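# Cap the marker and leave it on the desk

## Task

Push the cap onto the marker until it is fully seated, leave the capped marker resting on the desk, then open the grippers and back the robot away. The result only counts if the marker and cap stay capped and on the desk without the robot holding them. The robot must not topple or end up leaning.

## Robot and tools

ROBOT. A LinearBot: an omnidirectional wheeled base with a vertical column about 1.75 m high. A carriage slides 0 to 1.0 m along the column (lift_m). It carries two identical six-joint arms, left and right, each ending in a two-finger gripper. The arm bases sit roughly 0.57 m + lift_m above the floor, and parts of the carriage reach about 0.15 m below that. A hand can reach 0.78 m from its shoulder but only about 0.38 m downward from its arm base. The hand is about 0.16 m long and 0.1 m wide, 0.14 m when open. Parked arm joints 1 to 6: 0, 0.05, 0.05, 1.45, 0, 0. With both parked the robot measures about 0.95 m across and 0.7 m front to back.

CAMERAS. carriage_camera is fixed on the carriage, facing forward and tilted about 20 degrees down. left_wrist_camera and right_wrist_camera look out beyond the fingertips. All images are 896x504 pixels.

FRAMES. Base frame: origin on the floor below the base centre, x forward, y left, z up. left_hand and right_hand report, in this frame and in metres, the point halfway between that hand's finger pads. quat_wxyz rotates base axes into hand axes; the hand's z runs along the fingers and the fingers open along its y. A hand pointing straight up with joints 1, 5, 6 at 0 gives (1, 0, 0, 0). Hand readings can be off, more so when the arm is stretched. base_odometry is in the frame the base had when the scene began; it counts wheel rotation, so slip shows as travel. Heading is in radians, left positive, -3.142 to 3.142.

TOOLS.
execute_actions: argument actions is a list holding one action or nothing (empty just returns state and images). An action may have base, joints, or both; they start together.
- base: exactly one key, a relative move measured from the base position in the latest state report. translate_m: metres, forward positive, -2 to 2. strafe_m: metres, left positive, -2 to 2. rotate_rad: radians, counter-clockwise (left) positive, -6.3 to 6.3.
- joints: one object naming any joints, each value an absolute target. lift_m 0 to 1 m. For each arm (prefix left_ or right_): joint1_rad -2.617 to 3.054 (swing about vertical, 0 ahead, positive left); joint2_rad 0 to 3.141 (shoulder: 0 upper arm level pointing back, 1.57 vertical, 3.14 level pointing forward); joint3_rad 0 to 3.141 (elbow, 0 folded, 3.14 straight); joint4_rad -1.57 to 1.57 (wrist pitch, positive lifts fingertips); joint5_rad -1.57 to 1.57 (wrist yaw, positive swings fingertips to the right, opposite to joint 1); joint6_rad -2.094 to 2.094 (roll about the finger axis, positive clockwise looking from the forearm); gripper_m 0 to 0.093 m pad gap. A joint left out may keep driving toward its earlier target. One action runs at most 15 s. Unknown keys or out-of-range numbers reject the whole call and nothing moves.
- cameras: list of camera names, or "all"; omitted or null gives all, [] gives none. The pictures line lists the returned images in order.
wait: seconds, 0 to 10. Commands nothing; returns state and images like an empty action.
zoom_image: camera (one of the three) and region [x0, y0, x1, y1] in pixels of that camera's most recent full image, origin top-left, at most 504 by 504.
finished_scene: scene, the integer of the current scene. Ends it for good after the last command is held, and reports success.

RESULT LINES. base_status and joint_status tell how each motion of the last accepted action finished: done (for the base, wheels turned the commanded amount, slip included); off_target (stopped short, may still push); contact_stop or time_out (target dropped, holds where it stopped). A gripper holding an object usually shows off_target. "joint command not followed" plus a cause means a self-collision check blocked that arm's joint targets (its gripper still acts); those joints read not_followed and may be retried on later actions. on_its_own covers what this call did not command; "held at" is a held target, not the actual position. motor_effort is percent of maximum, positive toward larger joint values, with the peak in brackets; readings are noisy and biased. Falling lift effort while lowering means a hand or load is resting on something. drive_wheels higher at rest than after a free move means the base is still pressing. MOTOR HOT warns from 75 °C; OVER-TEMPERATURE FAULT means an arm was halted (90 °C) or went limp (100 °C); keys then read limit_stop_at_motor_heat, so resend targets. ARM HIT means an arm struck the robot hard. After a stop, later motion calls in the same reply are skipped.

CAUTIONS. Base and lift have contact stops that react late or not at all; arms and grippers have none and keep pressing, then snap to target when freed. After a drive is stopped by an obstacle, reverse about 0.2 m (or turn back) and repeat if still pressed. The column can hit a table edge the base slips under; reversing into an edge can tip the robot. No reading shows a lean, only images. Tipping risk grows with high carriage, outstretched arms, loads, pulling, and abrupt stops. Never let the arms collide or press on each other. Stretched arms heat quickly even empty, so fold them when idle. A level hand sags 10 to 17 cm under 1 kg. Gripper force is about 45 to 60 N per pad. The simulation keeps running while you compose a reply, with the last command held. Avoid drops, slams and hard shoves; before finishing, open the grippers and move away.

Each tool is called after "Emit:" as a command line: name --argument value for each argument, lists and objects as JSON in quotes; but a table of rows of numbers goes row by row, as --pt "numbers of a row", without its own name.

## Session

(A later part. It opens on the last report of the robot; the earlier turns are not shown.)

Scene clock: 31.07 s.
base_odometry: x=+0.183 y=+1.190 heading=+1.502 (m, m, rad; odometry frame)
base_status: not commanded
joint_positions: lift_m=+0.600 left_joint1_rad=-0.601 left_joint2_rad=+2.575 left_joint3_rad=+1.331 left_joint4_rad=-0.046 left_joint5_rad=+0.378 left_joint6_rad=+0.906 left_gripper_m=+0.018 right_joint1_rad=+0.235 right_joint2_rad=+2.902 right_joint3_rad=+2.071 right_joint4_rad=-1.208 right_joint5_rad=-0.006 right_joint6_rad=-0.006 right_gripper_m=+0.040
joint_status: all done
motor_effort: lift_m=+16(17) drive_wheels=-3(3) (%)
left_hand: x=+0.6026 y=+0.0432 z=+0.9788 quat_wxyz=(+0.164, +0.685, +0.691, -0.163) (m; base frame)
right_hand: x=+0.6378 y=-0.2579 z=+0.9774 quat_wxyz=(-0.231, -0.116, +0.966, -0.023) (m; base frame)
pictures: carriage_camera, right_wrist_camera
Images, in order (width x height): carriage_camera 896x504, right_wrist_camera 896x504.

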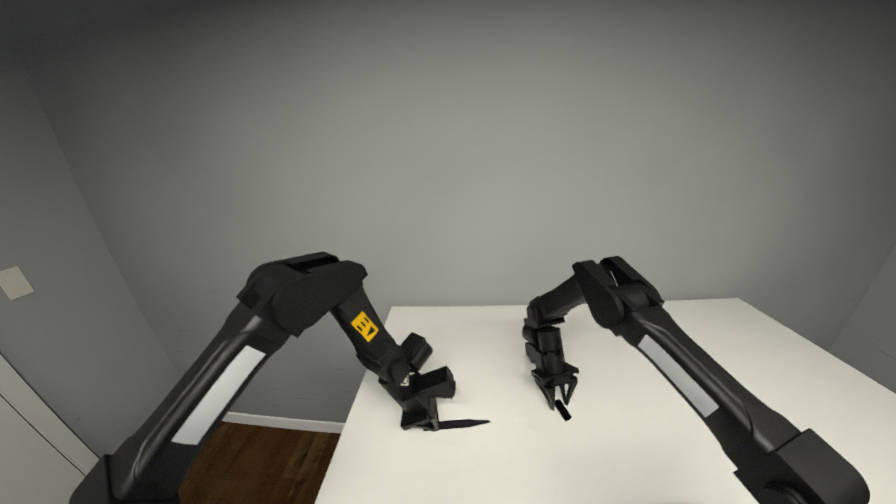

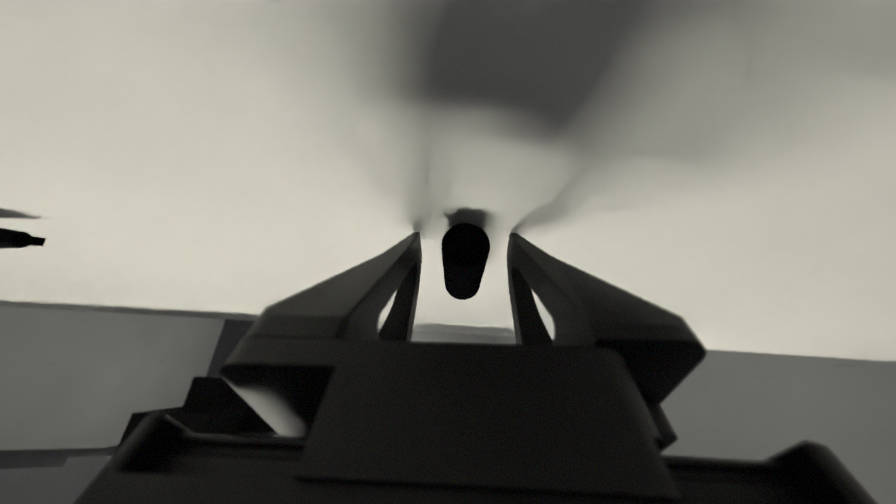

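Emit:
zoom_image --camera "carriage_camera" --region '[380, 340, 620, 460]'

Region (380, 340, 620, 460) of carriage_camera's 896x504 image, scaled by 2.100, with more detail than that image has.

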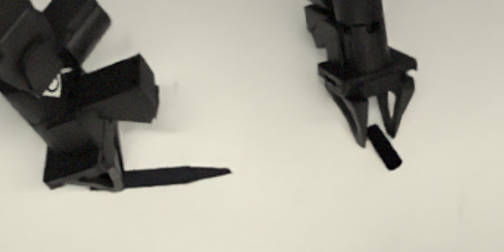

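Emit:
execute_actions --actions '[{"joints": {"right_joint2_rad": 2.853, "right_joint3_rad": 1.977, "right_joint4_rad": -1.16}}]' --cameras '["carriage_camera", "right_wrist_camera"]'

Scene clock: 35.00 s.
base_odometry: x=+0.183 y=+1.190 heading=+1.502 (m, m, rad; odometry frame)
base_status: not commanded
joint_positions: lift_m=+0.600 left_joint1_rad=-0.601 left_joint2_rad=+2.575 left_joint3_rad=+1.331 left_joint4_rad=-0.045 left_joint5_rad=+0.378 left_joint6_rad=+0.906 left_gripper_m=+0.018 right_joint1_rad=+0.235 right_joint2_rad=+2.865 right_joint3_rad=+1.997 right_joint4_rad=-1.168 right_joint5_rad=-0.006 right_joint6_rad=-0.006 right_gripper_m=+0.040
joint_status: all done
motor_effort: lift_m=+15(16) drive_wheels=-3(3) (%)
left_hand: x=+0.6026 y=+0.0431 z=+0.9789 quat_wxyz=(+0.164, +0.685, +0.691, -0.163) (m; base frame)
right_hand: x=+0.6307 y=-0.2596 z=+0.9786 quat_wxyz=(-0.229, -0.116, +0.966, -0.023) (m; base frame)
pictures: carriage_camera, right_wrist_camera
Images, in order (width x height): carriage_camera 896x504, right_wrist_camera 896x504.

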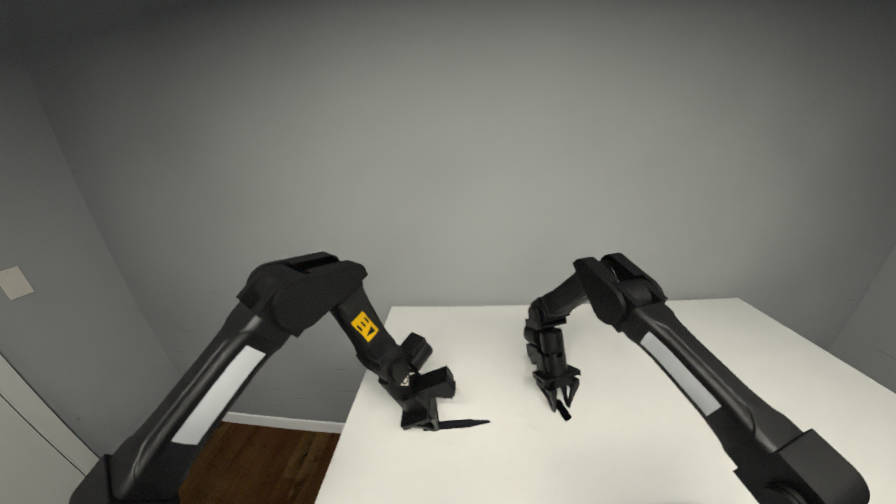

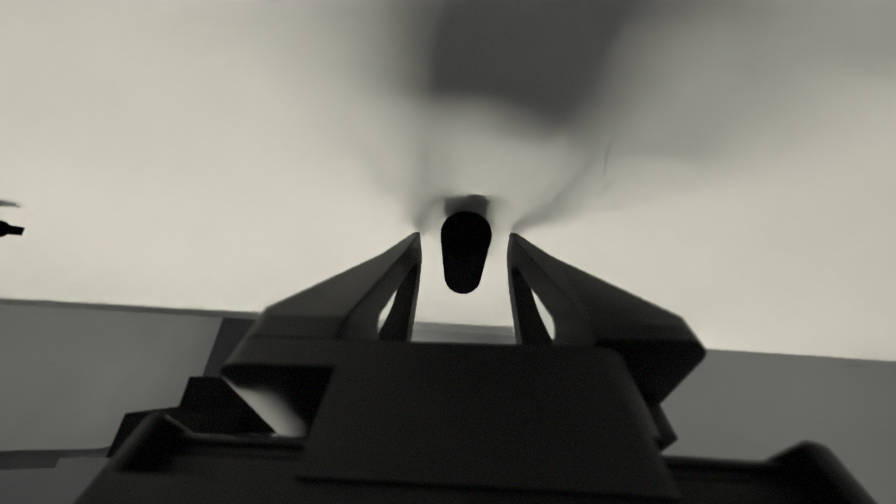

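Good. Close on the cap.

Emit:
execute_actions --actions '[{"joints": {"right_gripper_m": 0.009}}]' --cameras '["carriage_camera", "right_wrist_camera"]'

Emit:
zoom_image --camera "carriage_camera" --region '[380, 340, 620, 460]'

Scene clock: 35.63 s.
base_odometry: x=+0.183 y=+1.190 heading=+1.502 (m, m, rad; odometry frame)
base_status: not commanded
joint_positions: lift_m=+0.600 left_joint1_rad=-0.601 left_joint2_rad=+2.575 left_joint3_rad=+1.331 left_joint4_rad=-0.045 left_joint5_rad=+0.378 left_joint6_rad=+0.906 left_gripper_m=+0.018 right_joint1_rad=+0.235 right_joint2_rad=+2.865 right_joint3_rad=+1.997 right_joint4_rad=-1.168 right_joint5_rad=-0.006 right_joint6_rad=-0.006 right_gripper_m=+0.019
joint_status: right_gripper_m off_target (ended at +0.019, target +0.009)
motor_effort: lift_m=+15(15) drive_wheels=-4(3) (%)
left_hand: x=+0.6026 y=+0.0431 z=+0.9789 quat_wxyz=(+0.164, +0.685, +0.691, -0.163) (m; base frame)
right_hand: x=+0.6307 y=-0.2596 z=+0.9786 quat_wxyz=(-0.229, -0.116, +0.966, -0.023) (m; base frame)
pictures: carriage_camera, right_wrist_camera
Images, in order (width x height): carriage_camera 896x504, right_wrist_camera 896x504.

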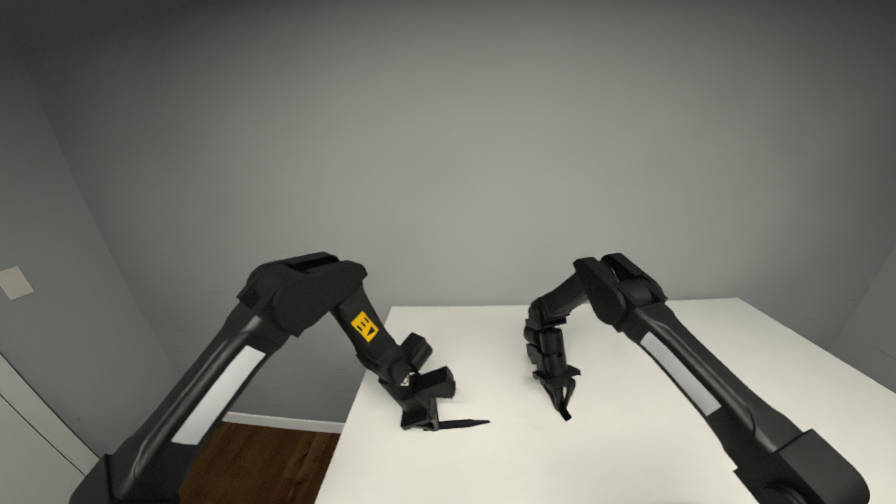

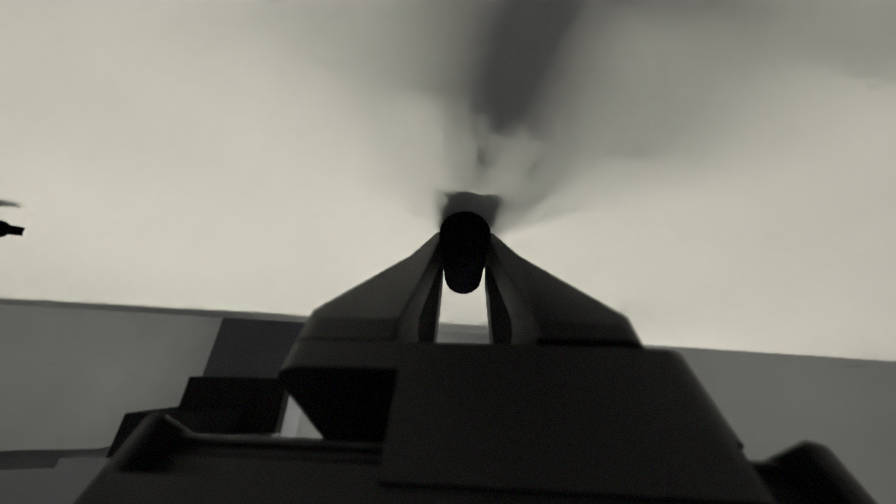

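Region (380, 340, 620, 460) of carriage_camera's 896x504 image, scaled by 2.100, with more detail than that image has.

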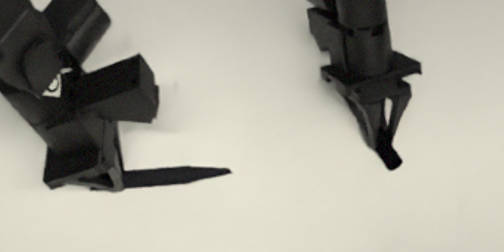

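Emit:
execute_actions --actions '[{"joints": {"lift_m": 0.645, "right_joint1_rad": 0.39, "right_joint2_rad": 2.478, "right_joint3_rad": 1.115, "right_joint4_rad": -0.018, "right_joint5_rad": -0.433, "right_joint6_rad": 2.005, "left_joint6_rad": 0.975}}]'

Scene clock: 38.03 s.
base_odometry: x=+0.183 y=+1.190 heading=+1.502 (m, m, rad; odometry frame)
base_status: not commanded
joint_positions: lift_m=+0.645 left_joint1_rad=-0.601 left_joint2_rad=+2.571 left_joint3_rad=+1.331 left_joint4_rad=-0.045 left_joint5_rad=+0.375 left_joint6_rad=+0.970 left_gripper_m=+0.018 right_joint1_rad=+0.394 right_joint2_rad=+2.470 right_joint3_rad=+1.133 right_joint4_rad=-0.031 right_joint5_rad=-0.427 right_joint6_rad=+1.996 right_gripper_m=+0.019
joint_status: all done
motor_effort: lift_m=+18(22) drive_wheels=+0(0) (%)
left_hand: x=+0.6037 y=+0.0429 z=+1.0248 quat_wxyz=(+0.171, +0.707, +0.669, -0.156) (m; base frame)
right_hand: x=+0.6046 y=-0.1310 z=+1.0335 quat_wxyz=(-0.160, +0.683, +0.692, +0.170) (m; base frame)
pictures: carriage_camera, left_wrist_camera, right_wrist_camera
Images, in order (width x height): carriage_camera 896x504, left_wrist_camera 896x504, right_wrist_camera 896x504.

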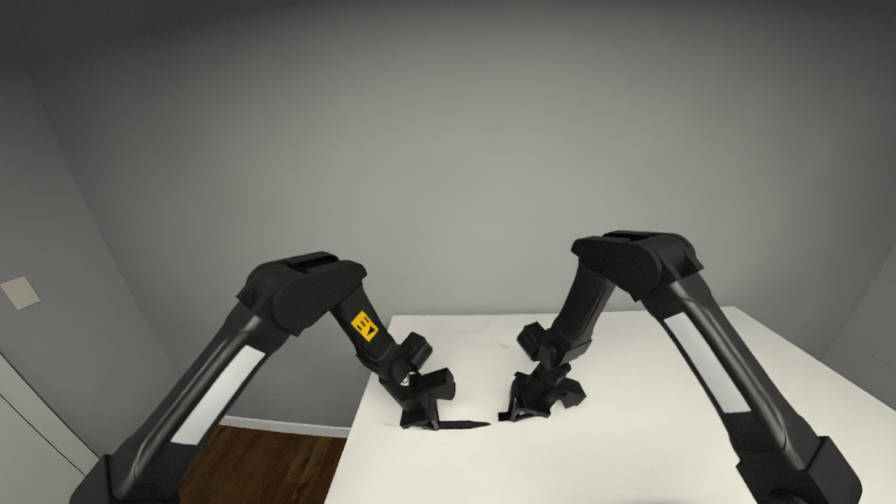

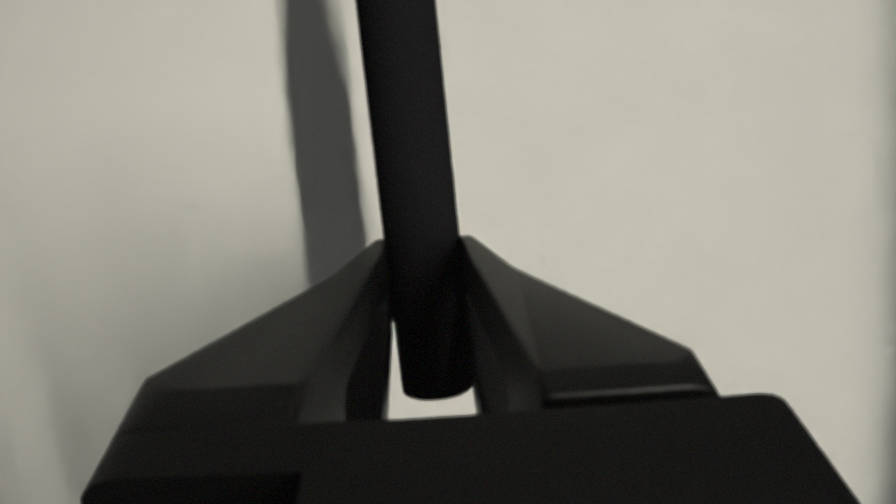

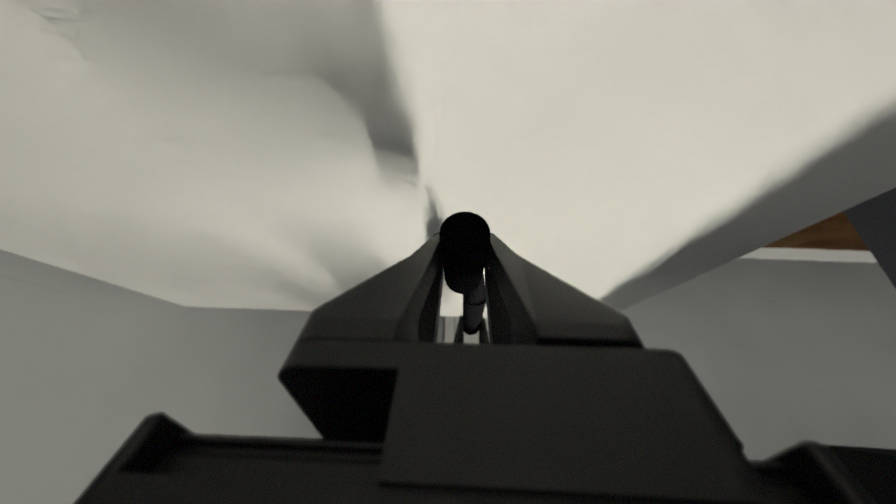

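Emit:
zoom_image --camera "right_wrist_camera" --region '[400, 200, 540, 350]'

Emit:
zoom_image --camera "carriage_camera" --region '[390, 370, 590, 450]'

Region (400, 200, 540, 350) of right_wrist_camera's 896x504 image, scaled by 3.360, with more detail than that image has; it fills the left 470 columns of this view, and the rest is white.

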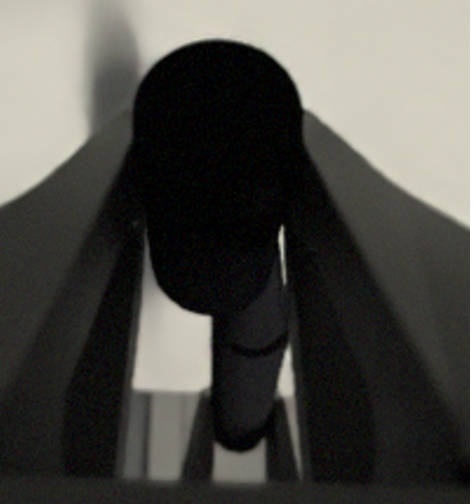

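Region (390, 370, 590, 450) of carriage_camera's 896x504 image, scaled by 2.520, with more detail than that image has; it fills the top 202 rows of this view, and the rest is white.

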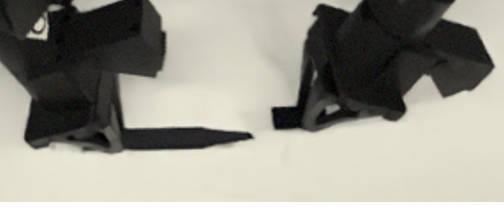

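Emit:
execute_actions --actions '[{"joints": {"lift_m": 0.604, "right_joint1_rad": 0.408, "right_joint2_rad": 2.49, "right_joint3_rad": 1.098, "right_joint4_rad": 0.006, "right_joint5_rad": -0.427, "right_joint6_rad": 2.022}}]' --cameras '["carriage_camera", "right_wrist_camera"]'

Emit:
zoom_image --camera "right_wrist_camera" --region '[400, 200, 540, 350]'

Emit:
zoom_image --camera "carriage_camera" --region '[390, 370, 590, 450]'

Scene clock: 39.13 s.
base_odometry: x=+0.183 y=+1.190 heading=+1.502 (m, m, rad; odometry frame)
base_status: not commanded
joint_positions: lift_m=+0.604 left_joint1_rad=-0.601 left_joint2_rad=+2.575 left_joint3_rad=+1.331 left_joint4_rad=-0.046 left_joint5_rad=+0.373 left_joint6_rad=+0.970 left_gripper_m=+0.018 right_joint1_rad=+0.402 right_joint2_rad=+2.486 right_joint3_rad=+1.117 right_joint4_rad=+0.000 right_joint5_rad=-0.426 right_joint6_rad=+2.013 right_gripper_m=+0.019
joint_status: all done
motor_effort: lift_m=+16(17) drive_wheels=+0(0) (%)
left_hand: x=+0.6029 y=+0.0438 z=+0.9824 quat_wxyz=(+0.169, +0.707, +0.669, -0.155) (m; base frame)
right_hand: x=+0.5979 y=-0.1307 z=+0.9854 quat_wxyz=(-0.162, +0.686, +0.689, +0.167) (m; base frame)
pictures: carriage_camera, right_wrist_camera
Images, in order (width x height): carriage_camera 896x504, right_wrist_camera 896x504.

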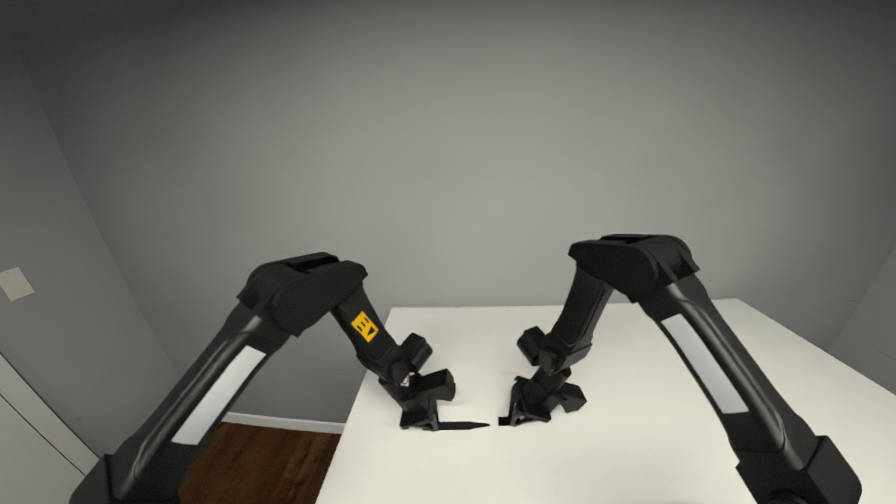

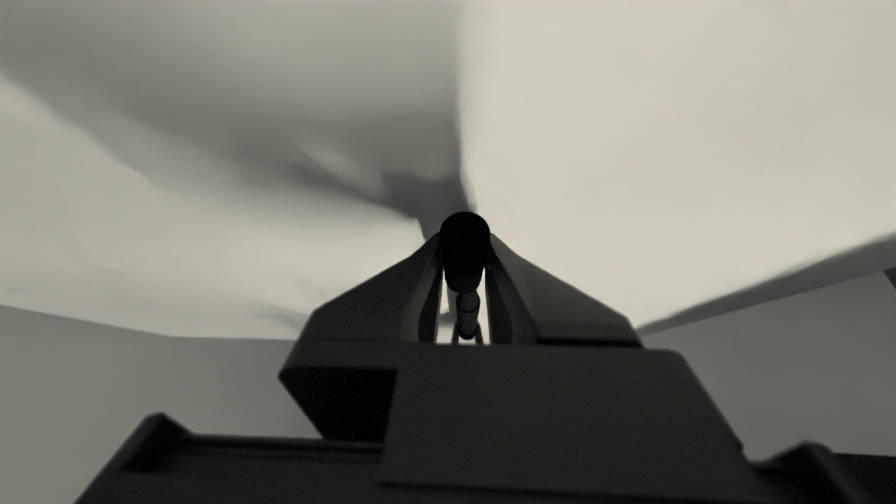

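Region (400, 200, 540, 350) of right_wrist_camera's 896x504 image, scaled by 3.360, with more detail than that image has; it fills the left 470 columns of this view, and the rest is white.

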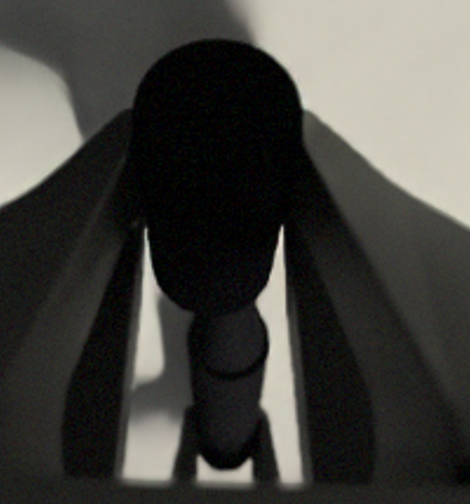

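Region (390, 370, 590, 450) of carriage_camera's 896x504 image, scaled by 2.520, with more detail than that image has; it fills the top 202 rows of this view, and the rest is white.

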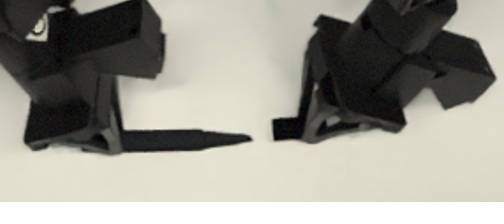

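Emit:
execute_actions --actions '[{"joints": {"left_joint1_rad": -0.666, "left_joint2_rad": 2.608, "left_joint3_rad": 1.467, "left_joint4_rad": -0.115, "left_joint5_rad": 0.359, "left_joint6_rad": 0.916}}]'

Emit:
zoom_image --camera "right_wrist_camera" --region '[400, 200, 540, 350]'

Emit:
zoom_image --camera "carriage_camera" --region '[390, 370, 590, 450]'

Scene clock: 40.17 s.
base_odometry: x=+0.183 y=+1.190 heading=+1.502 (m, m, rad; odometry frame)
base_status: not commanded
joint_positions: lift_m=+0.604 left_joint1_rad=-0.670 left_joint2_rad=+2.605 left_joint3_rad=+1.443 left_joint4_rad=-0.128 left_joint5_rad=+0.359 left_joint6_rad=+0.921 left_gripper_m=+0.018 right_joint1_rad=+0.402 right_joint2_rad=+2.486 right_joint3_rad=+1.117 right_joint4_rad=+0.010 right_joint5_rad=-0.424 right_joint6_rad=+2.014 right_gripper_m=+0.019
joint_status: all done
motor_effort: lift_m=+17(16) drive_wheels=-1(0) (%)
left_hand: x=+0.5999 y=+0.0101 z=+0.9869 quat_wxyz=(+0.159, +0.713, +0.664, -0.158) (m; base frame)
right_hand: x=+0.6003 y=-0.1302 z=+0.9857 quat_wxyz=(-0.159, +0.686, +0.689, +0.171) (m; base frame)
pictures: carriage_camera, left_wrist_camera, right_wrist_camera
Images, in order (width x height): carriage_camera 896x504, left_wrist_camera 896x504, right_wrist_camera 896x504.

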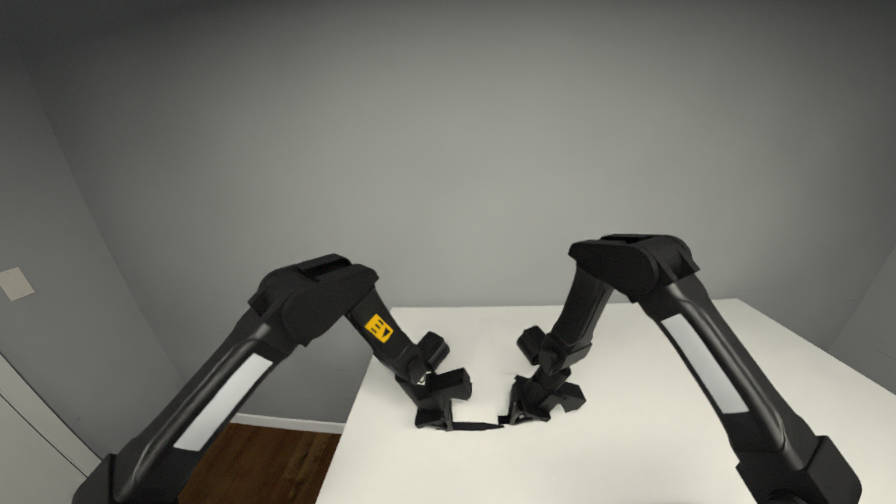

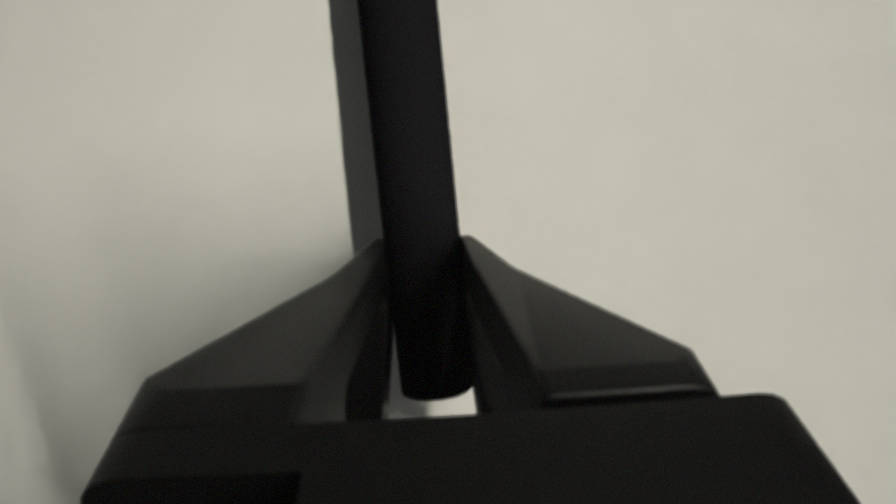

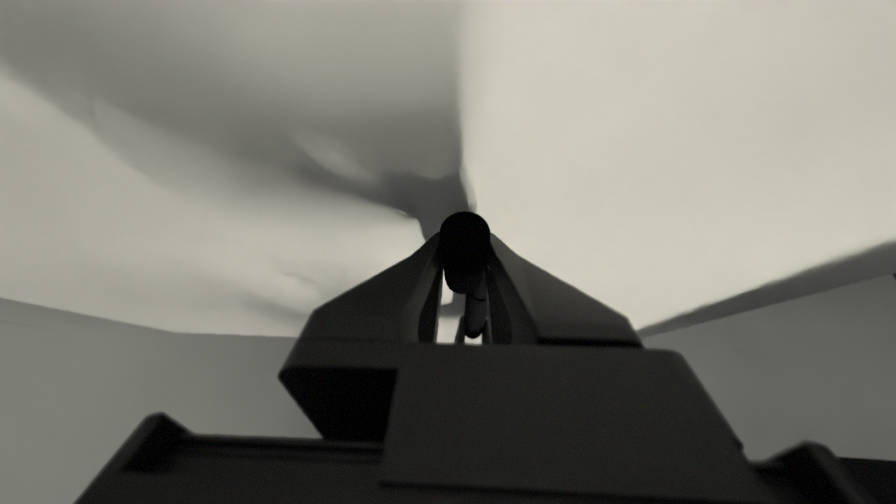

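Region (400, 200, 540, 350) of right_wrist_camera's 896x504 image, scaled by 3.360, with more detail than that image has; it fills the left 470 columns of this view, and the rest is white.

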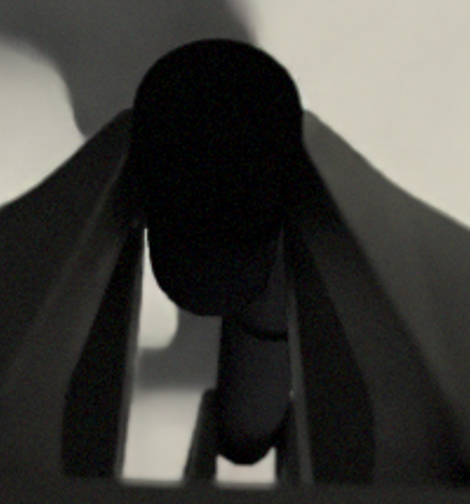

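Region (390, 370, 590, 450) of carriage_camera's 896x504 image, scaled by 2.520, with more detail than that image has; it fills the top 202 rows of this view, and the rest is white.

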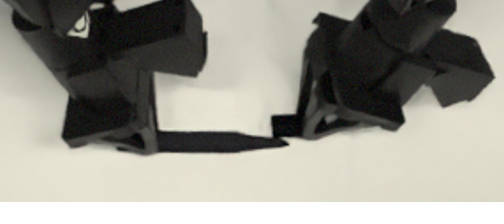

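Emit:
execute_actions --actions '[{"joints": {"left_joint2_rad": 2.56, "left_joint3_rad": 1.32, "left_joint4_rad": -0.05}}]' --cameras '[]'

Emit:
execute_actions --actions '[{"joints": {"left_joint1_rad": -0.613, "left_joint5_rad": 0.378, "left_joint6_rad": 0.968}}]' --cameras '[]'

Emit:
execute_actions --actions '[{"joints": {"left_joint2_rad": 2.585, "left_joint3_rad": 1.404, "left_joint4_rad": -0.092}}]' --cameras '["carriage_camera", "right_wrist_camera"]'

Emit:
zoom_image --camera "right_wrist_camera" --region '[400, 200, 540, 350]'

Emit:
zoom_image --camera "carriage_camera" --region '[390, 370, 590, 450]'

Scene clock: 41.33 s.
base_odometry: x=+0.183 y=+1.190 heading=+1.502 (m, m, rad; odometry frame)
base_status: not commanded
joint_positions: lift_m=+0.604 left_joint1_rad=-0.670 left_joint2_rad=+2.578 left_joint3_rad=+1.331 left_joint4_rad=-0.061 left_joint5_rad=+0.364 left_joint6_rad=+0.921 left_gripper_m=+0.018 right_joint1_rad=+0.402 right_joint2_rad=+2.486 right_joint3_rad=+1.117 right_joint4_rad=+0.011 right_joint5_rad=-0.423 right_joint6_rad=+2.014 right_gripper_m=+0.019
joint_status: all done
motor_effort: lift_m=+17(16) drive_wheels=+0(1) (%)
left_hand: x=+0.5792 y=+0.0256 z=+0.9798 quat_wxyz=(+0.150, +0.713, +0.665, -0.162) (m; base frame)
right_hand: x=+0.6005 y=-0.1301 z=+0.9858 quat_wxyz=(-0.159, +0.686, +0.689, +0.171) (m; base frame)
pictures: none
No camera images: the call's "cameras" was empty. Leave "cameras" out to get every camera's image.

Scene clock: 41.93 s.
base_odometry: x=+0.183 y=+1.190 heading=+1.502 (m, m, rad; odometry frame)
base_status: not commanded
joint_positions: lift_m=+0.604 left_joint1_rad=-0.610 left_joint2_rad=+2.578 left_joint3_rad=+1.331 left_joint4_rad=-0.060 left_joint5_rad=+0.378 left_joint6_rad=+0.965 left_gripper_m=+0.018 right_joint1_rad=+0.402 right_joint2_rad=+2.486 right_joint3_rad=+1.117 right_joint4_rad=+0.011 right_joint5_rad=-0.423 right_joint6_rad=+2.014 right_gripper_m=+0.019
joint_status: all done
motor_effort: lift_m=+17(16) drive_wheels=+0(0) (%)
left_hand: x=+0.5965 y=+0.0427 z=+0.9807 quat_wxyz=(+0.160, +0.707, +0.670, -0.161) (m; base frame)
right_hand: x=+0.6005 y=-0.1301 z=+0.9858 quat_wxyz=(-0.159, +0.686, +0.689, +0.171) (m; base frame)
pictures: none
No camera images: the call's "cameras" was empty. Leave "cameras" out to get every camera's image.

Scene clock: 42.57 s.
base_odometry: x=+0.183 y=+1.190 heading=+1.502 (m, m, rad; odometry frame)
base_status: not commanded
joint_positions: lift_m=+0.604 left_joint1_rad=-0.610 left_joint2_rad=+2.583 left_joint3_rad=+1.390 left_joint4_rad=-0.092 left_joint5_rad=+0.379 left_joint6_rad=+0.965 left_gripper_m=+0.018 right_joint1_rad=+0.402 right_joint2_rad=+2.486 right_joint3_rad=+1.117 right_joint4_rad=+0.011 right_joint5_rad=-0.423 right_joint6_rad=+2.014 right_gripper_m=+0.019
joint_status: all done
motor_effort: lift_m=+16(17) drive_wheels=+0(0) (%)
left_hand: x=+0.6104 y=+0.0329 z=+0.9885 quat_wxyz=(+0.170, +0.708, +0.667, -0.159) (m; base frame)
right_hand: x=+0.6005 y=-0.1301 z=+0.9858 quat_wxyz=(-0.159, +0.686, +0.689, +0.171) (m; base frame)
pictures: carriage_camera, right_wrist_camera
Images, in order (width x height): carriage_camera 896x504, right_wrist_camera 896x504.

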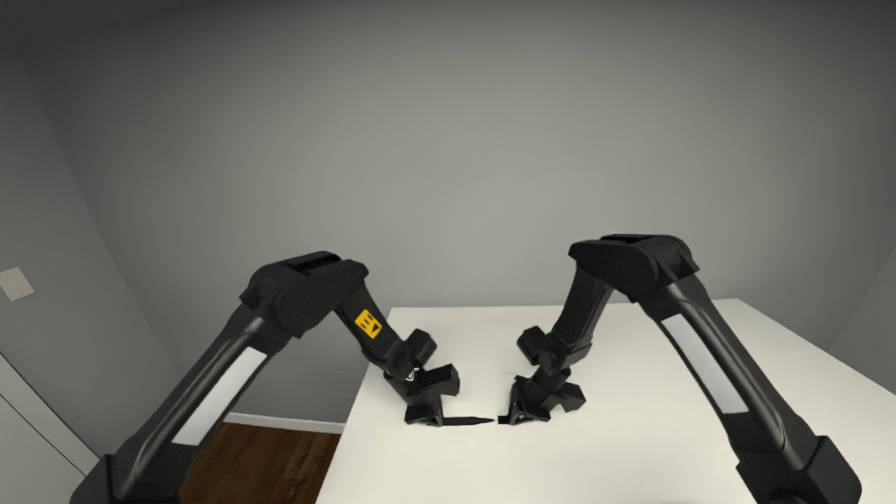

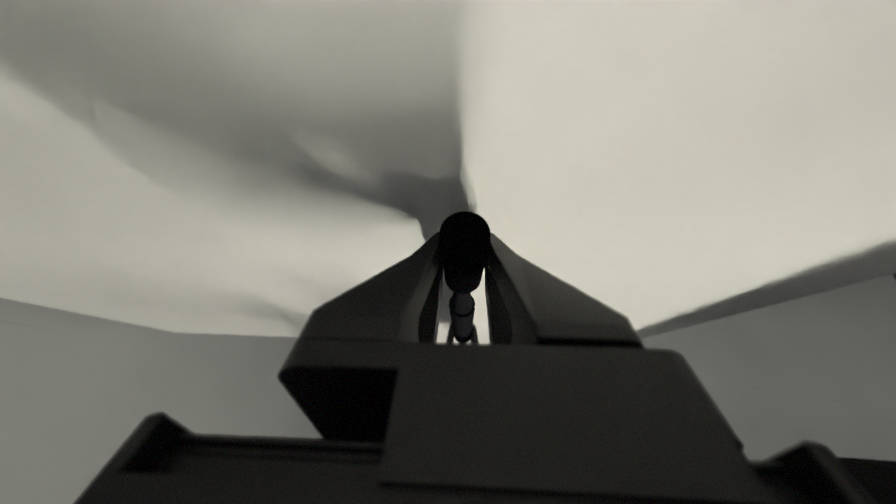

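Region (400, 200, 540, 350) of right_wrist_camera's 896x504 image, scaled by 3.360, with more detail than that image has; it fills the left 470 columns of this view, and the rest is white.

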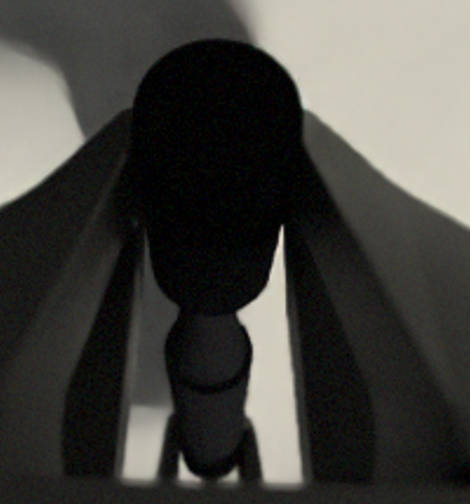

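Region (390, 370, 590, 450) of carriage_camera's 896x504 image, scaled by 2.520, with more detail than that image has; it fills the top 202 rows of this view, and the rest is white.

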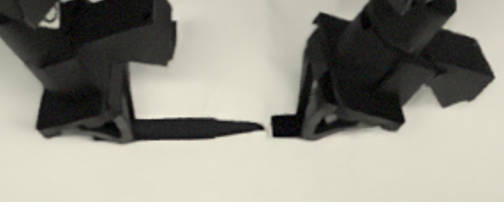

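Emit:
execute_actions --actions '[{"joints": {"left_joint1_rad": -0.637, "left_joint2_rad": 2.609, "left_joint3_rad": 1.452, "left_joint4_rad": -0.109, "left_joint5_rad": 0.368, "left_joint6_rad": 0.936}}]' --cameras '["carriage_camera", "right_wrist_camera"]'

Emit:
zoom_image --camera "right_wrist_camera" --region '[400, 200, 540, 350]'

Emit:
zoom_image --camera "carriage_camera" --region '[390, 370, 590, 450]'

Scene clock: 43.63 s.
base_odometry: x=+0.183 y=+1.190 heading=+1.502 (m, m, rad; odometry frame)
base_status: not commanded
joint_positions: lift_m=+0.604 left_joint1_rad=-0.631 left_joint2_rad=+2.606 left_joint3_rad=+1.432 left_joint4_rad=-0.107 left_joint5_rad=+0.370 left_joint6_rad=+0.940 left_gripper_m=+0.018 right_joint1_rad=+0.402 right_joint2_rad=+2.486 right_joint3_rad=+1.117 right_joint4_rad=+0.011 right_joint5_rad=-0.423 right_joint6_rad=+2.014 right_gripper_m=+0.019
joint_status: all done
motor_effort: lift_m=+16(17) drive_wheels=+0(0) (%)
left_hand: x=+0.6111 y=+0.0222 z=+0.9857 quat_wxyz=(+0.168, +0.707, +0.669, -0.158) (m; base frame)
right_hand: x=+0.6005 y=-0.1301 z=+0.9858 quat_wxyz=(-0.159, +0.686, +0.689, +0.171) (m; base frame)
pictures: carriage_camera, right_wrist_camera
Images, in order (width x height): carriage_camera 896x504, right_wrist_camera 896x504.

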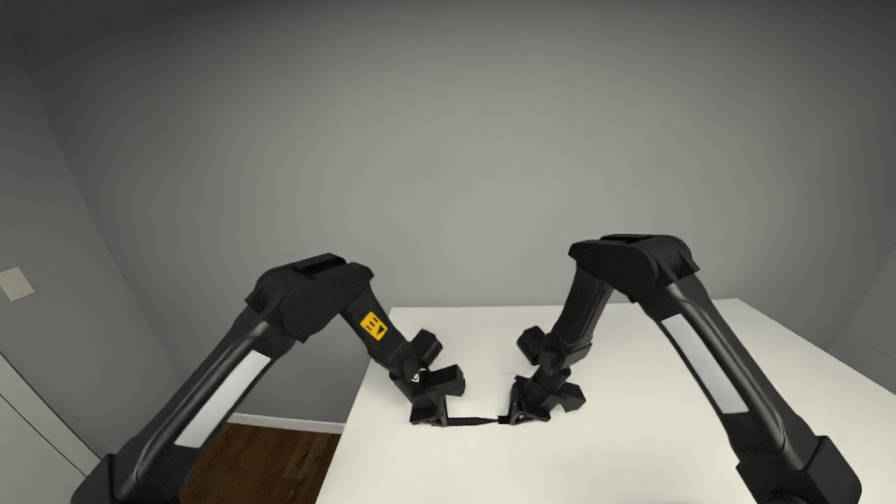

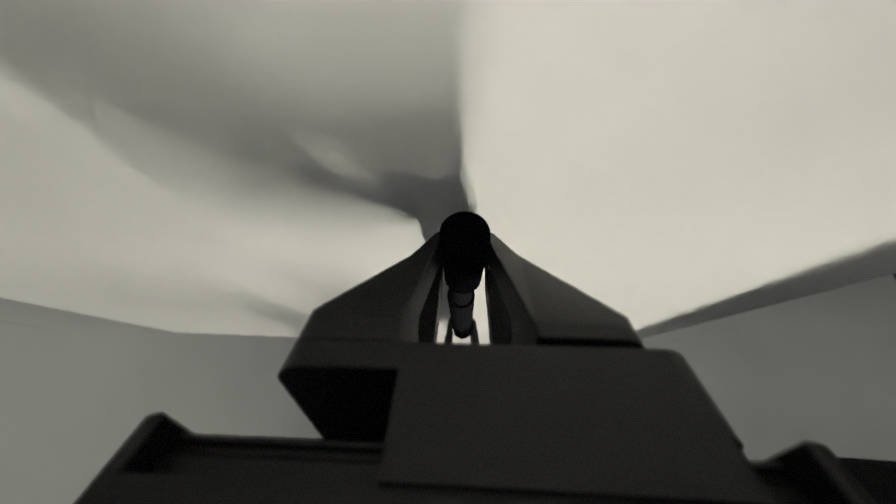

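Region (400, 200, 540, 350) of right_wrist_camera's 896x504 image, scaled by 3.360, with more detail than that image has; it fills the left 470 columns of this view, and the rest is white.

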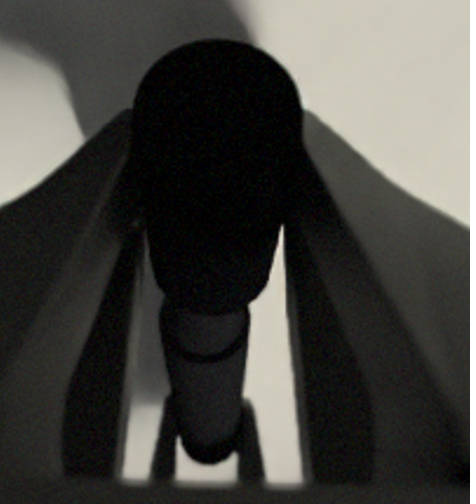

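Region (390, 370, 590, 450) of carriage_camera's 896x504 image, scaled by 2.520, with more detail than that image has; it fills the top 202 rows of this view, and the rest is white.

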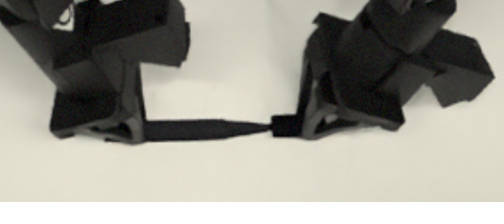

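Emit:
execute_actions --actions '[{"joints": {"left_joint1_rad": -0.667, "left_joint2_rad": 2.627, "left_joint3_rad": 1.495, "left_joint4_rad": -0.125, "left_joint5_rad": 0.361, "left_joint6_rad": 0.914}}]' --cameras '["carriage_camera", "right_wrist_camera"]'

Emit:
zoom_image --camera "right_wrist_camera" --region '[400, 200, 540, 350]'

Emit:
zoom_image --camera "carriage_camera" --region '[390, 370, 590, 450]'

Scene clock: 44.43 s.
base_odometry: x=+0.183 y=+1.190 heading=+1.502 (m, m, rad; odometry frame)
base_status: not commanded
joint_positions: lift_m=+0.604 left_joint1_rad=-0.653 left_joint2_rad=+2.623 left_joint3_rad=+1.468 left_joint4_rad=-0.134 left_joint5_rad=+0.351 left_joint6_rad=+0.920 left_gripper_m=+0.018 right_joint1_rad=+0.402 right_joint2_rad=+2.486 right_joint3_rad=+1.117 right_joint4_rad=-0.001 right_joint5_rad=-0.407 right_joint6_rad=+2.014 right_gripper_m=+0.019
joint_status: all done
motor_effort: lift_m=+16(17) drive_wheels=-3(1) (%)
left_hand: x=+0.6094 y=+0.0143 z=+0.9832 quat_wxyz=(+0.160, +0.707, +0.671, -0.153) (m; base frame)
right_hand: x=+0.5992 y=-0.1334 z=+0.9841 quat_wxyz=(-0.153, +0.689, +0.689, +0.163) (m; base frame)
pictures: carriage_camera, right_wrist_camera
Images, in order (width x height): carriage_camera 896x504, right_wrist_camera 896x504.

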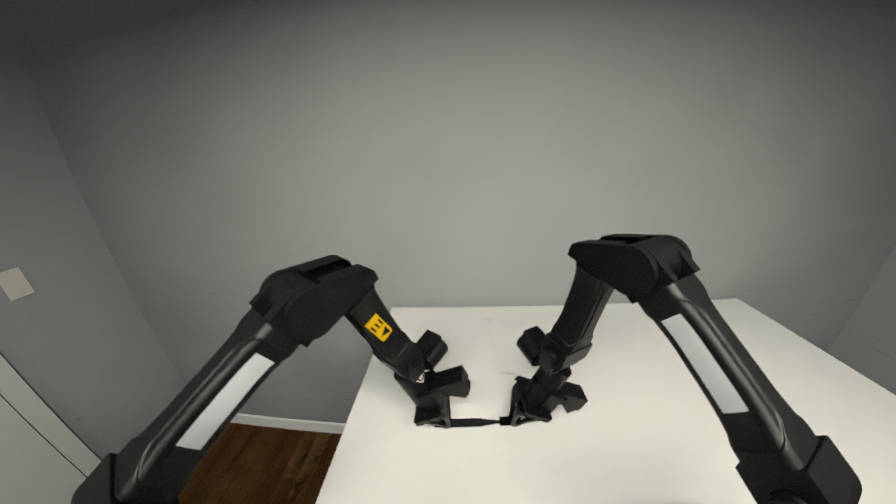

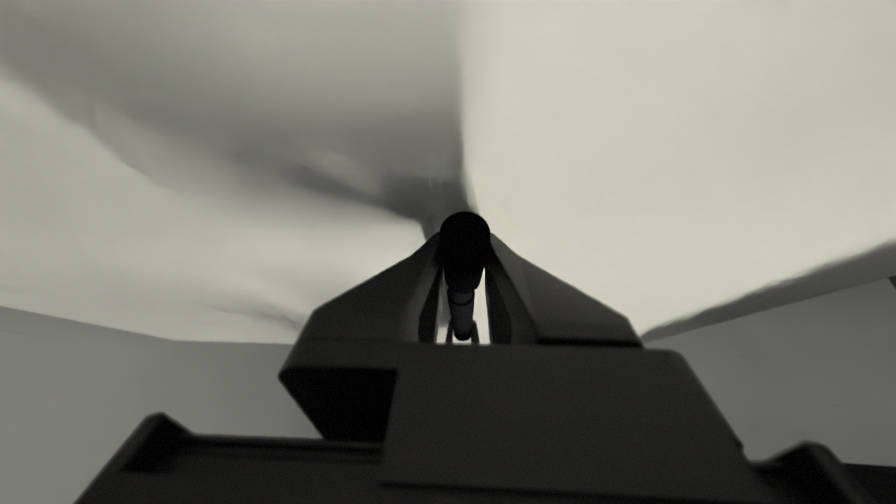

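Region (400, 200, 540, 350) of right_wrist_camera's 896x504 image, scaled by 3.360, with more detail than that image has; it fills the left 470 columns of this view, and the rest is white.

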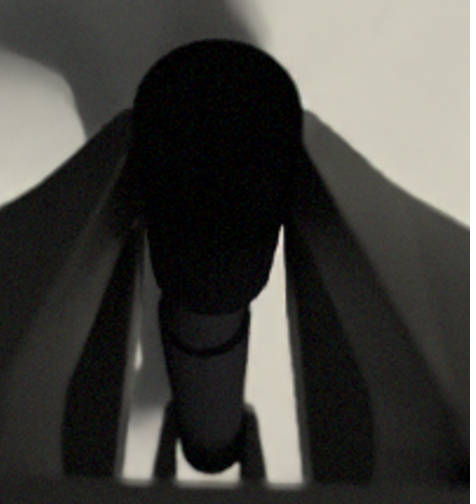

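Region (390, 370, 590, 450) of carriage_camera's 896x504 image, scaled by 2.520, with more detail than that image has; it fills the top 202 rows of this view, and the rest is white.

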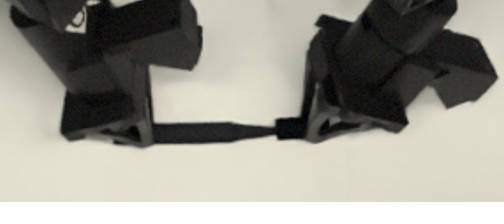

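Emit:
execute_actions --actions '[{"joints": {"left_joint1_rad": -0.626, "left_joint2_rad": 2.6, "left_joint3_rad": 1.418, "left_joint4_rad": -0.1, "left_joint5_rad": 0.374, "left_joint6_rad": 0.945, "right_joint4_rad": 0.012, "right_joint5_rad": -0.43}}]' --cameras '[]'

Emit:
execute_actions --actions '[{"joints": {"lift_m": 0.599}}]' --cameras '["carriage_camera", "right_wrist_camera"]'

Emit:
zoom_image --camera "carriage_camera" --region '[430, 390, 550, 440]'

Scene clock: 45.50 s.
base_odometry: x=+0.183 y=+1.190 heading=+1.502 (m, m, rad; odometry frame)
base_status: not commanded
joint_positions: lift_m=+0.604 left_joint1_rad=-0.630 left_joint2_rad=+2.618 left_joint3_rad=+1.431 left_joint4_rad=-0.112 left_joint5_rad=+0.372 left_joint6_rad=+0.942 left_gripper_m=+0.018 right_joint1_rad=+0.402 right_joint2_rad=+2.486 right_joint3_rad=+1.117 right_joint4_rad=+0.001 right_joint5_rad=-0.421 right_joint6_rad=+2.014 right_gripper_m=+0.019
joint_status: all done
motor_effort: lift_m=+17(16) drive_wheels=+0(0) (%)
left_hand: x=+0.6072 y=+0.0250 z=+0.9802 quat_wxyz=(+0.160, +0.707, +0.670, -0.160) (m; base frame)
right_hand: x=+0.5985 y=-0.1314 z=+0.9851 quat_wxyz=(-0.159, +0.687, +0.689, +0.166) (m; base frame)
pictures: none
No camera images: the call's "cameras" was empty. Leave "cameras" out to get every camera's image.

Scene clock: 46.00 s.
base_odometry: x=+0.183 y=+1.190 heading=+1.502 (m, m, rad; odometry frame)
base_status: not commanded
joint_positions: lift_m=+0.599 left_joint1_rad=-0.630 left_joint2_rad=+2.611 left_joint3_rad=+1.431 left_joint4_rad=-0.107 left_joint5_rad=+0.380 left_joint6_rad=+0.942 left_gripper_m=+0.018 right_joint1_rad=+0.402 right_joint2_rad=+2.488 right_joint3_rad=+1.117 right_joint4_rad=+0.007 right_joint5_rad=-0.422 right_joint6_rad=+2.014 right_gripper_m=+0.019
joint_status: all done
motor_effort: lift_m=+15(17) drive_wheels=-1(0) (%)
left_hand: x=+0.6090 y=+0.0221 z=+0.9794 quat_wxyz=(+0.167, +0.707, +0.668, -0.163) (m; base frame)
right_hand: x=+0.5991 y=-0.1308 z=+0.9799 quat_wxyz=(-0.159, +0.687, +0.689, +0.168) (m; base frame)
pictures: carriage_camera, right_wrist_camera
Images, in order (width x height): carriage_camera 896x504, right_wrist_camera 896x504.

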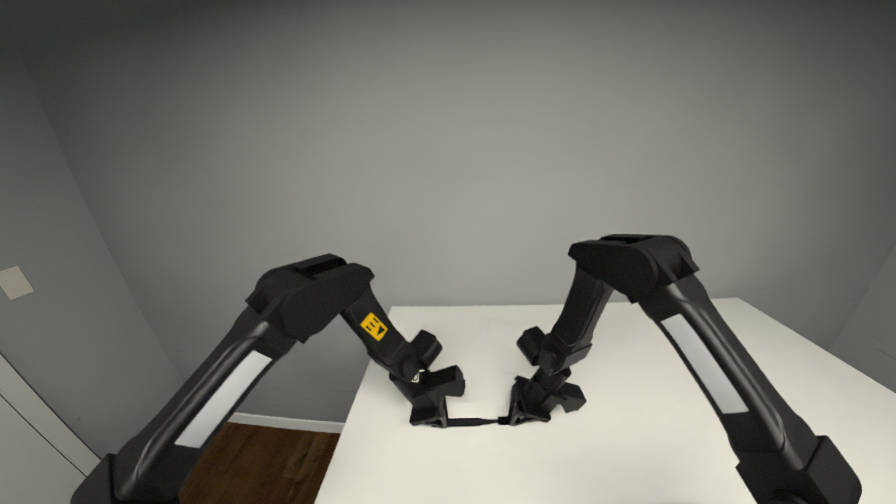

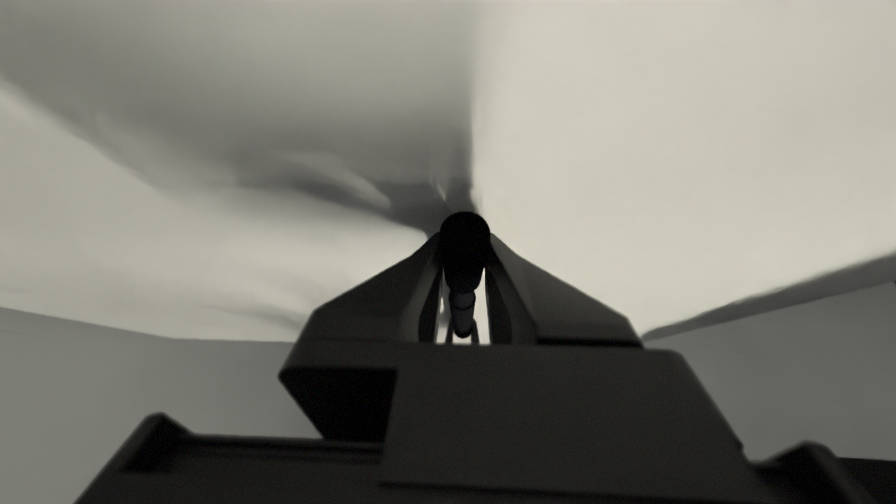

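Region (430, 390, 550, 440) of carriage_camera's 896x504 image, scaled by 4.200, with more detail than that image has; it fills the top 210 rows of this view, and the rest is white.

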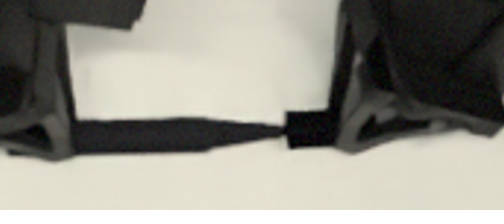

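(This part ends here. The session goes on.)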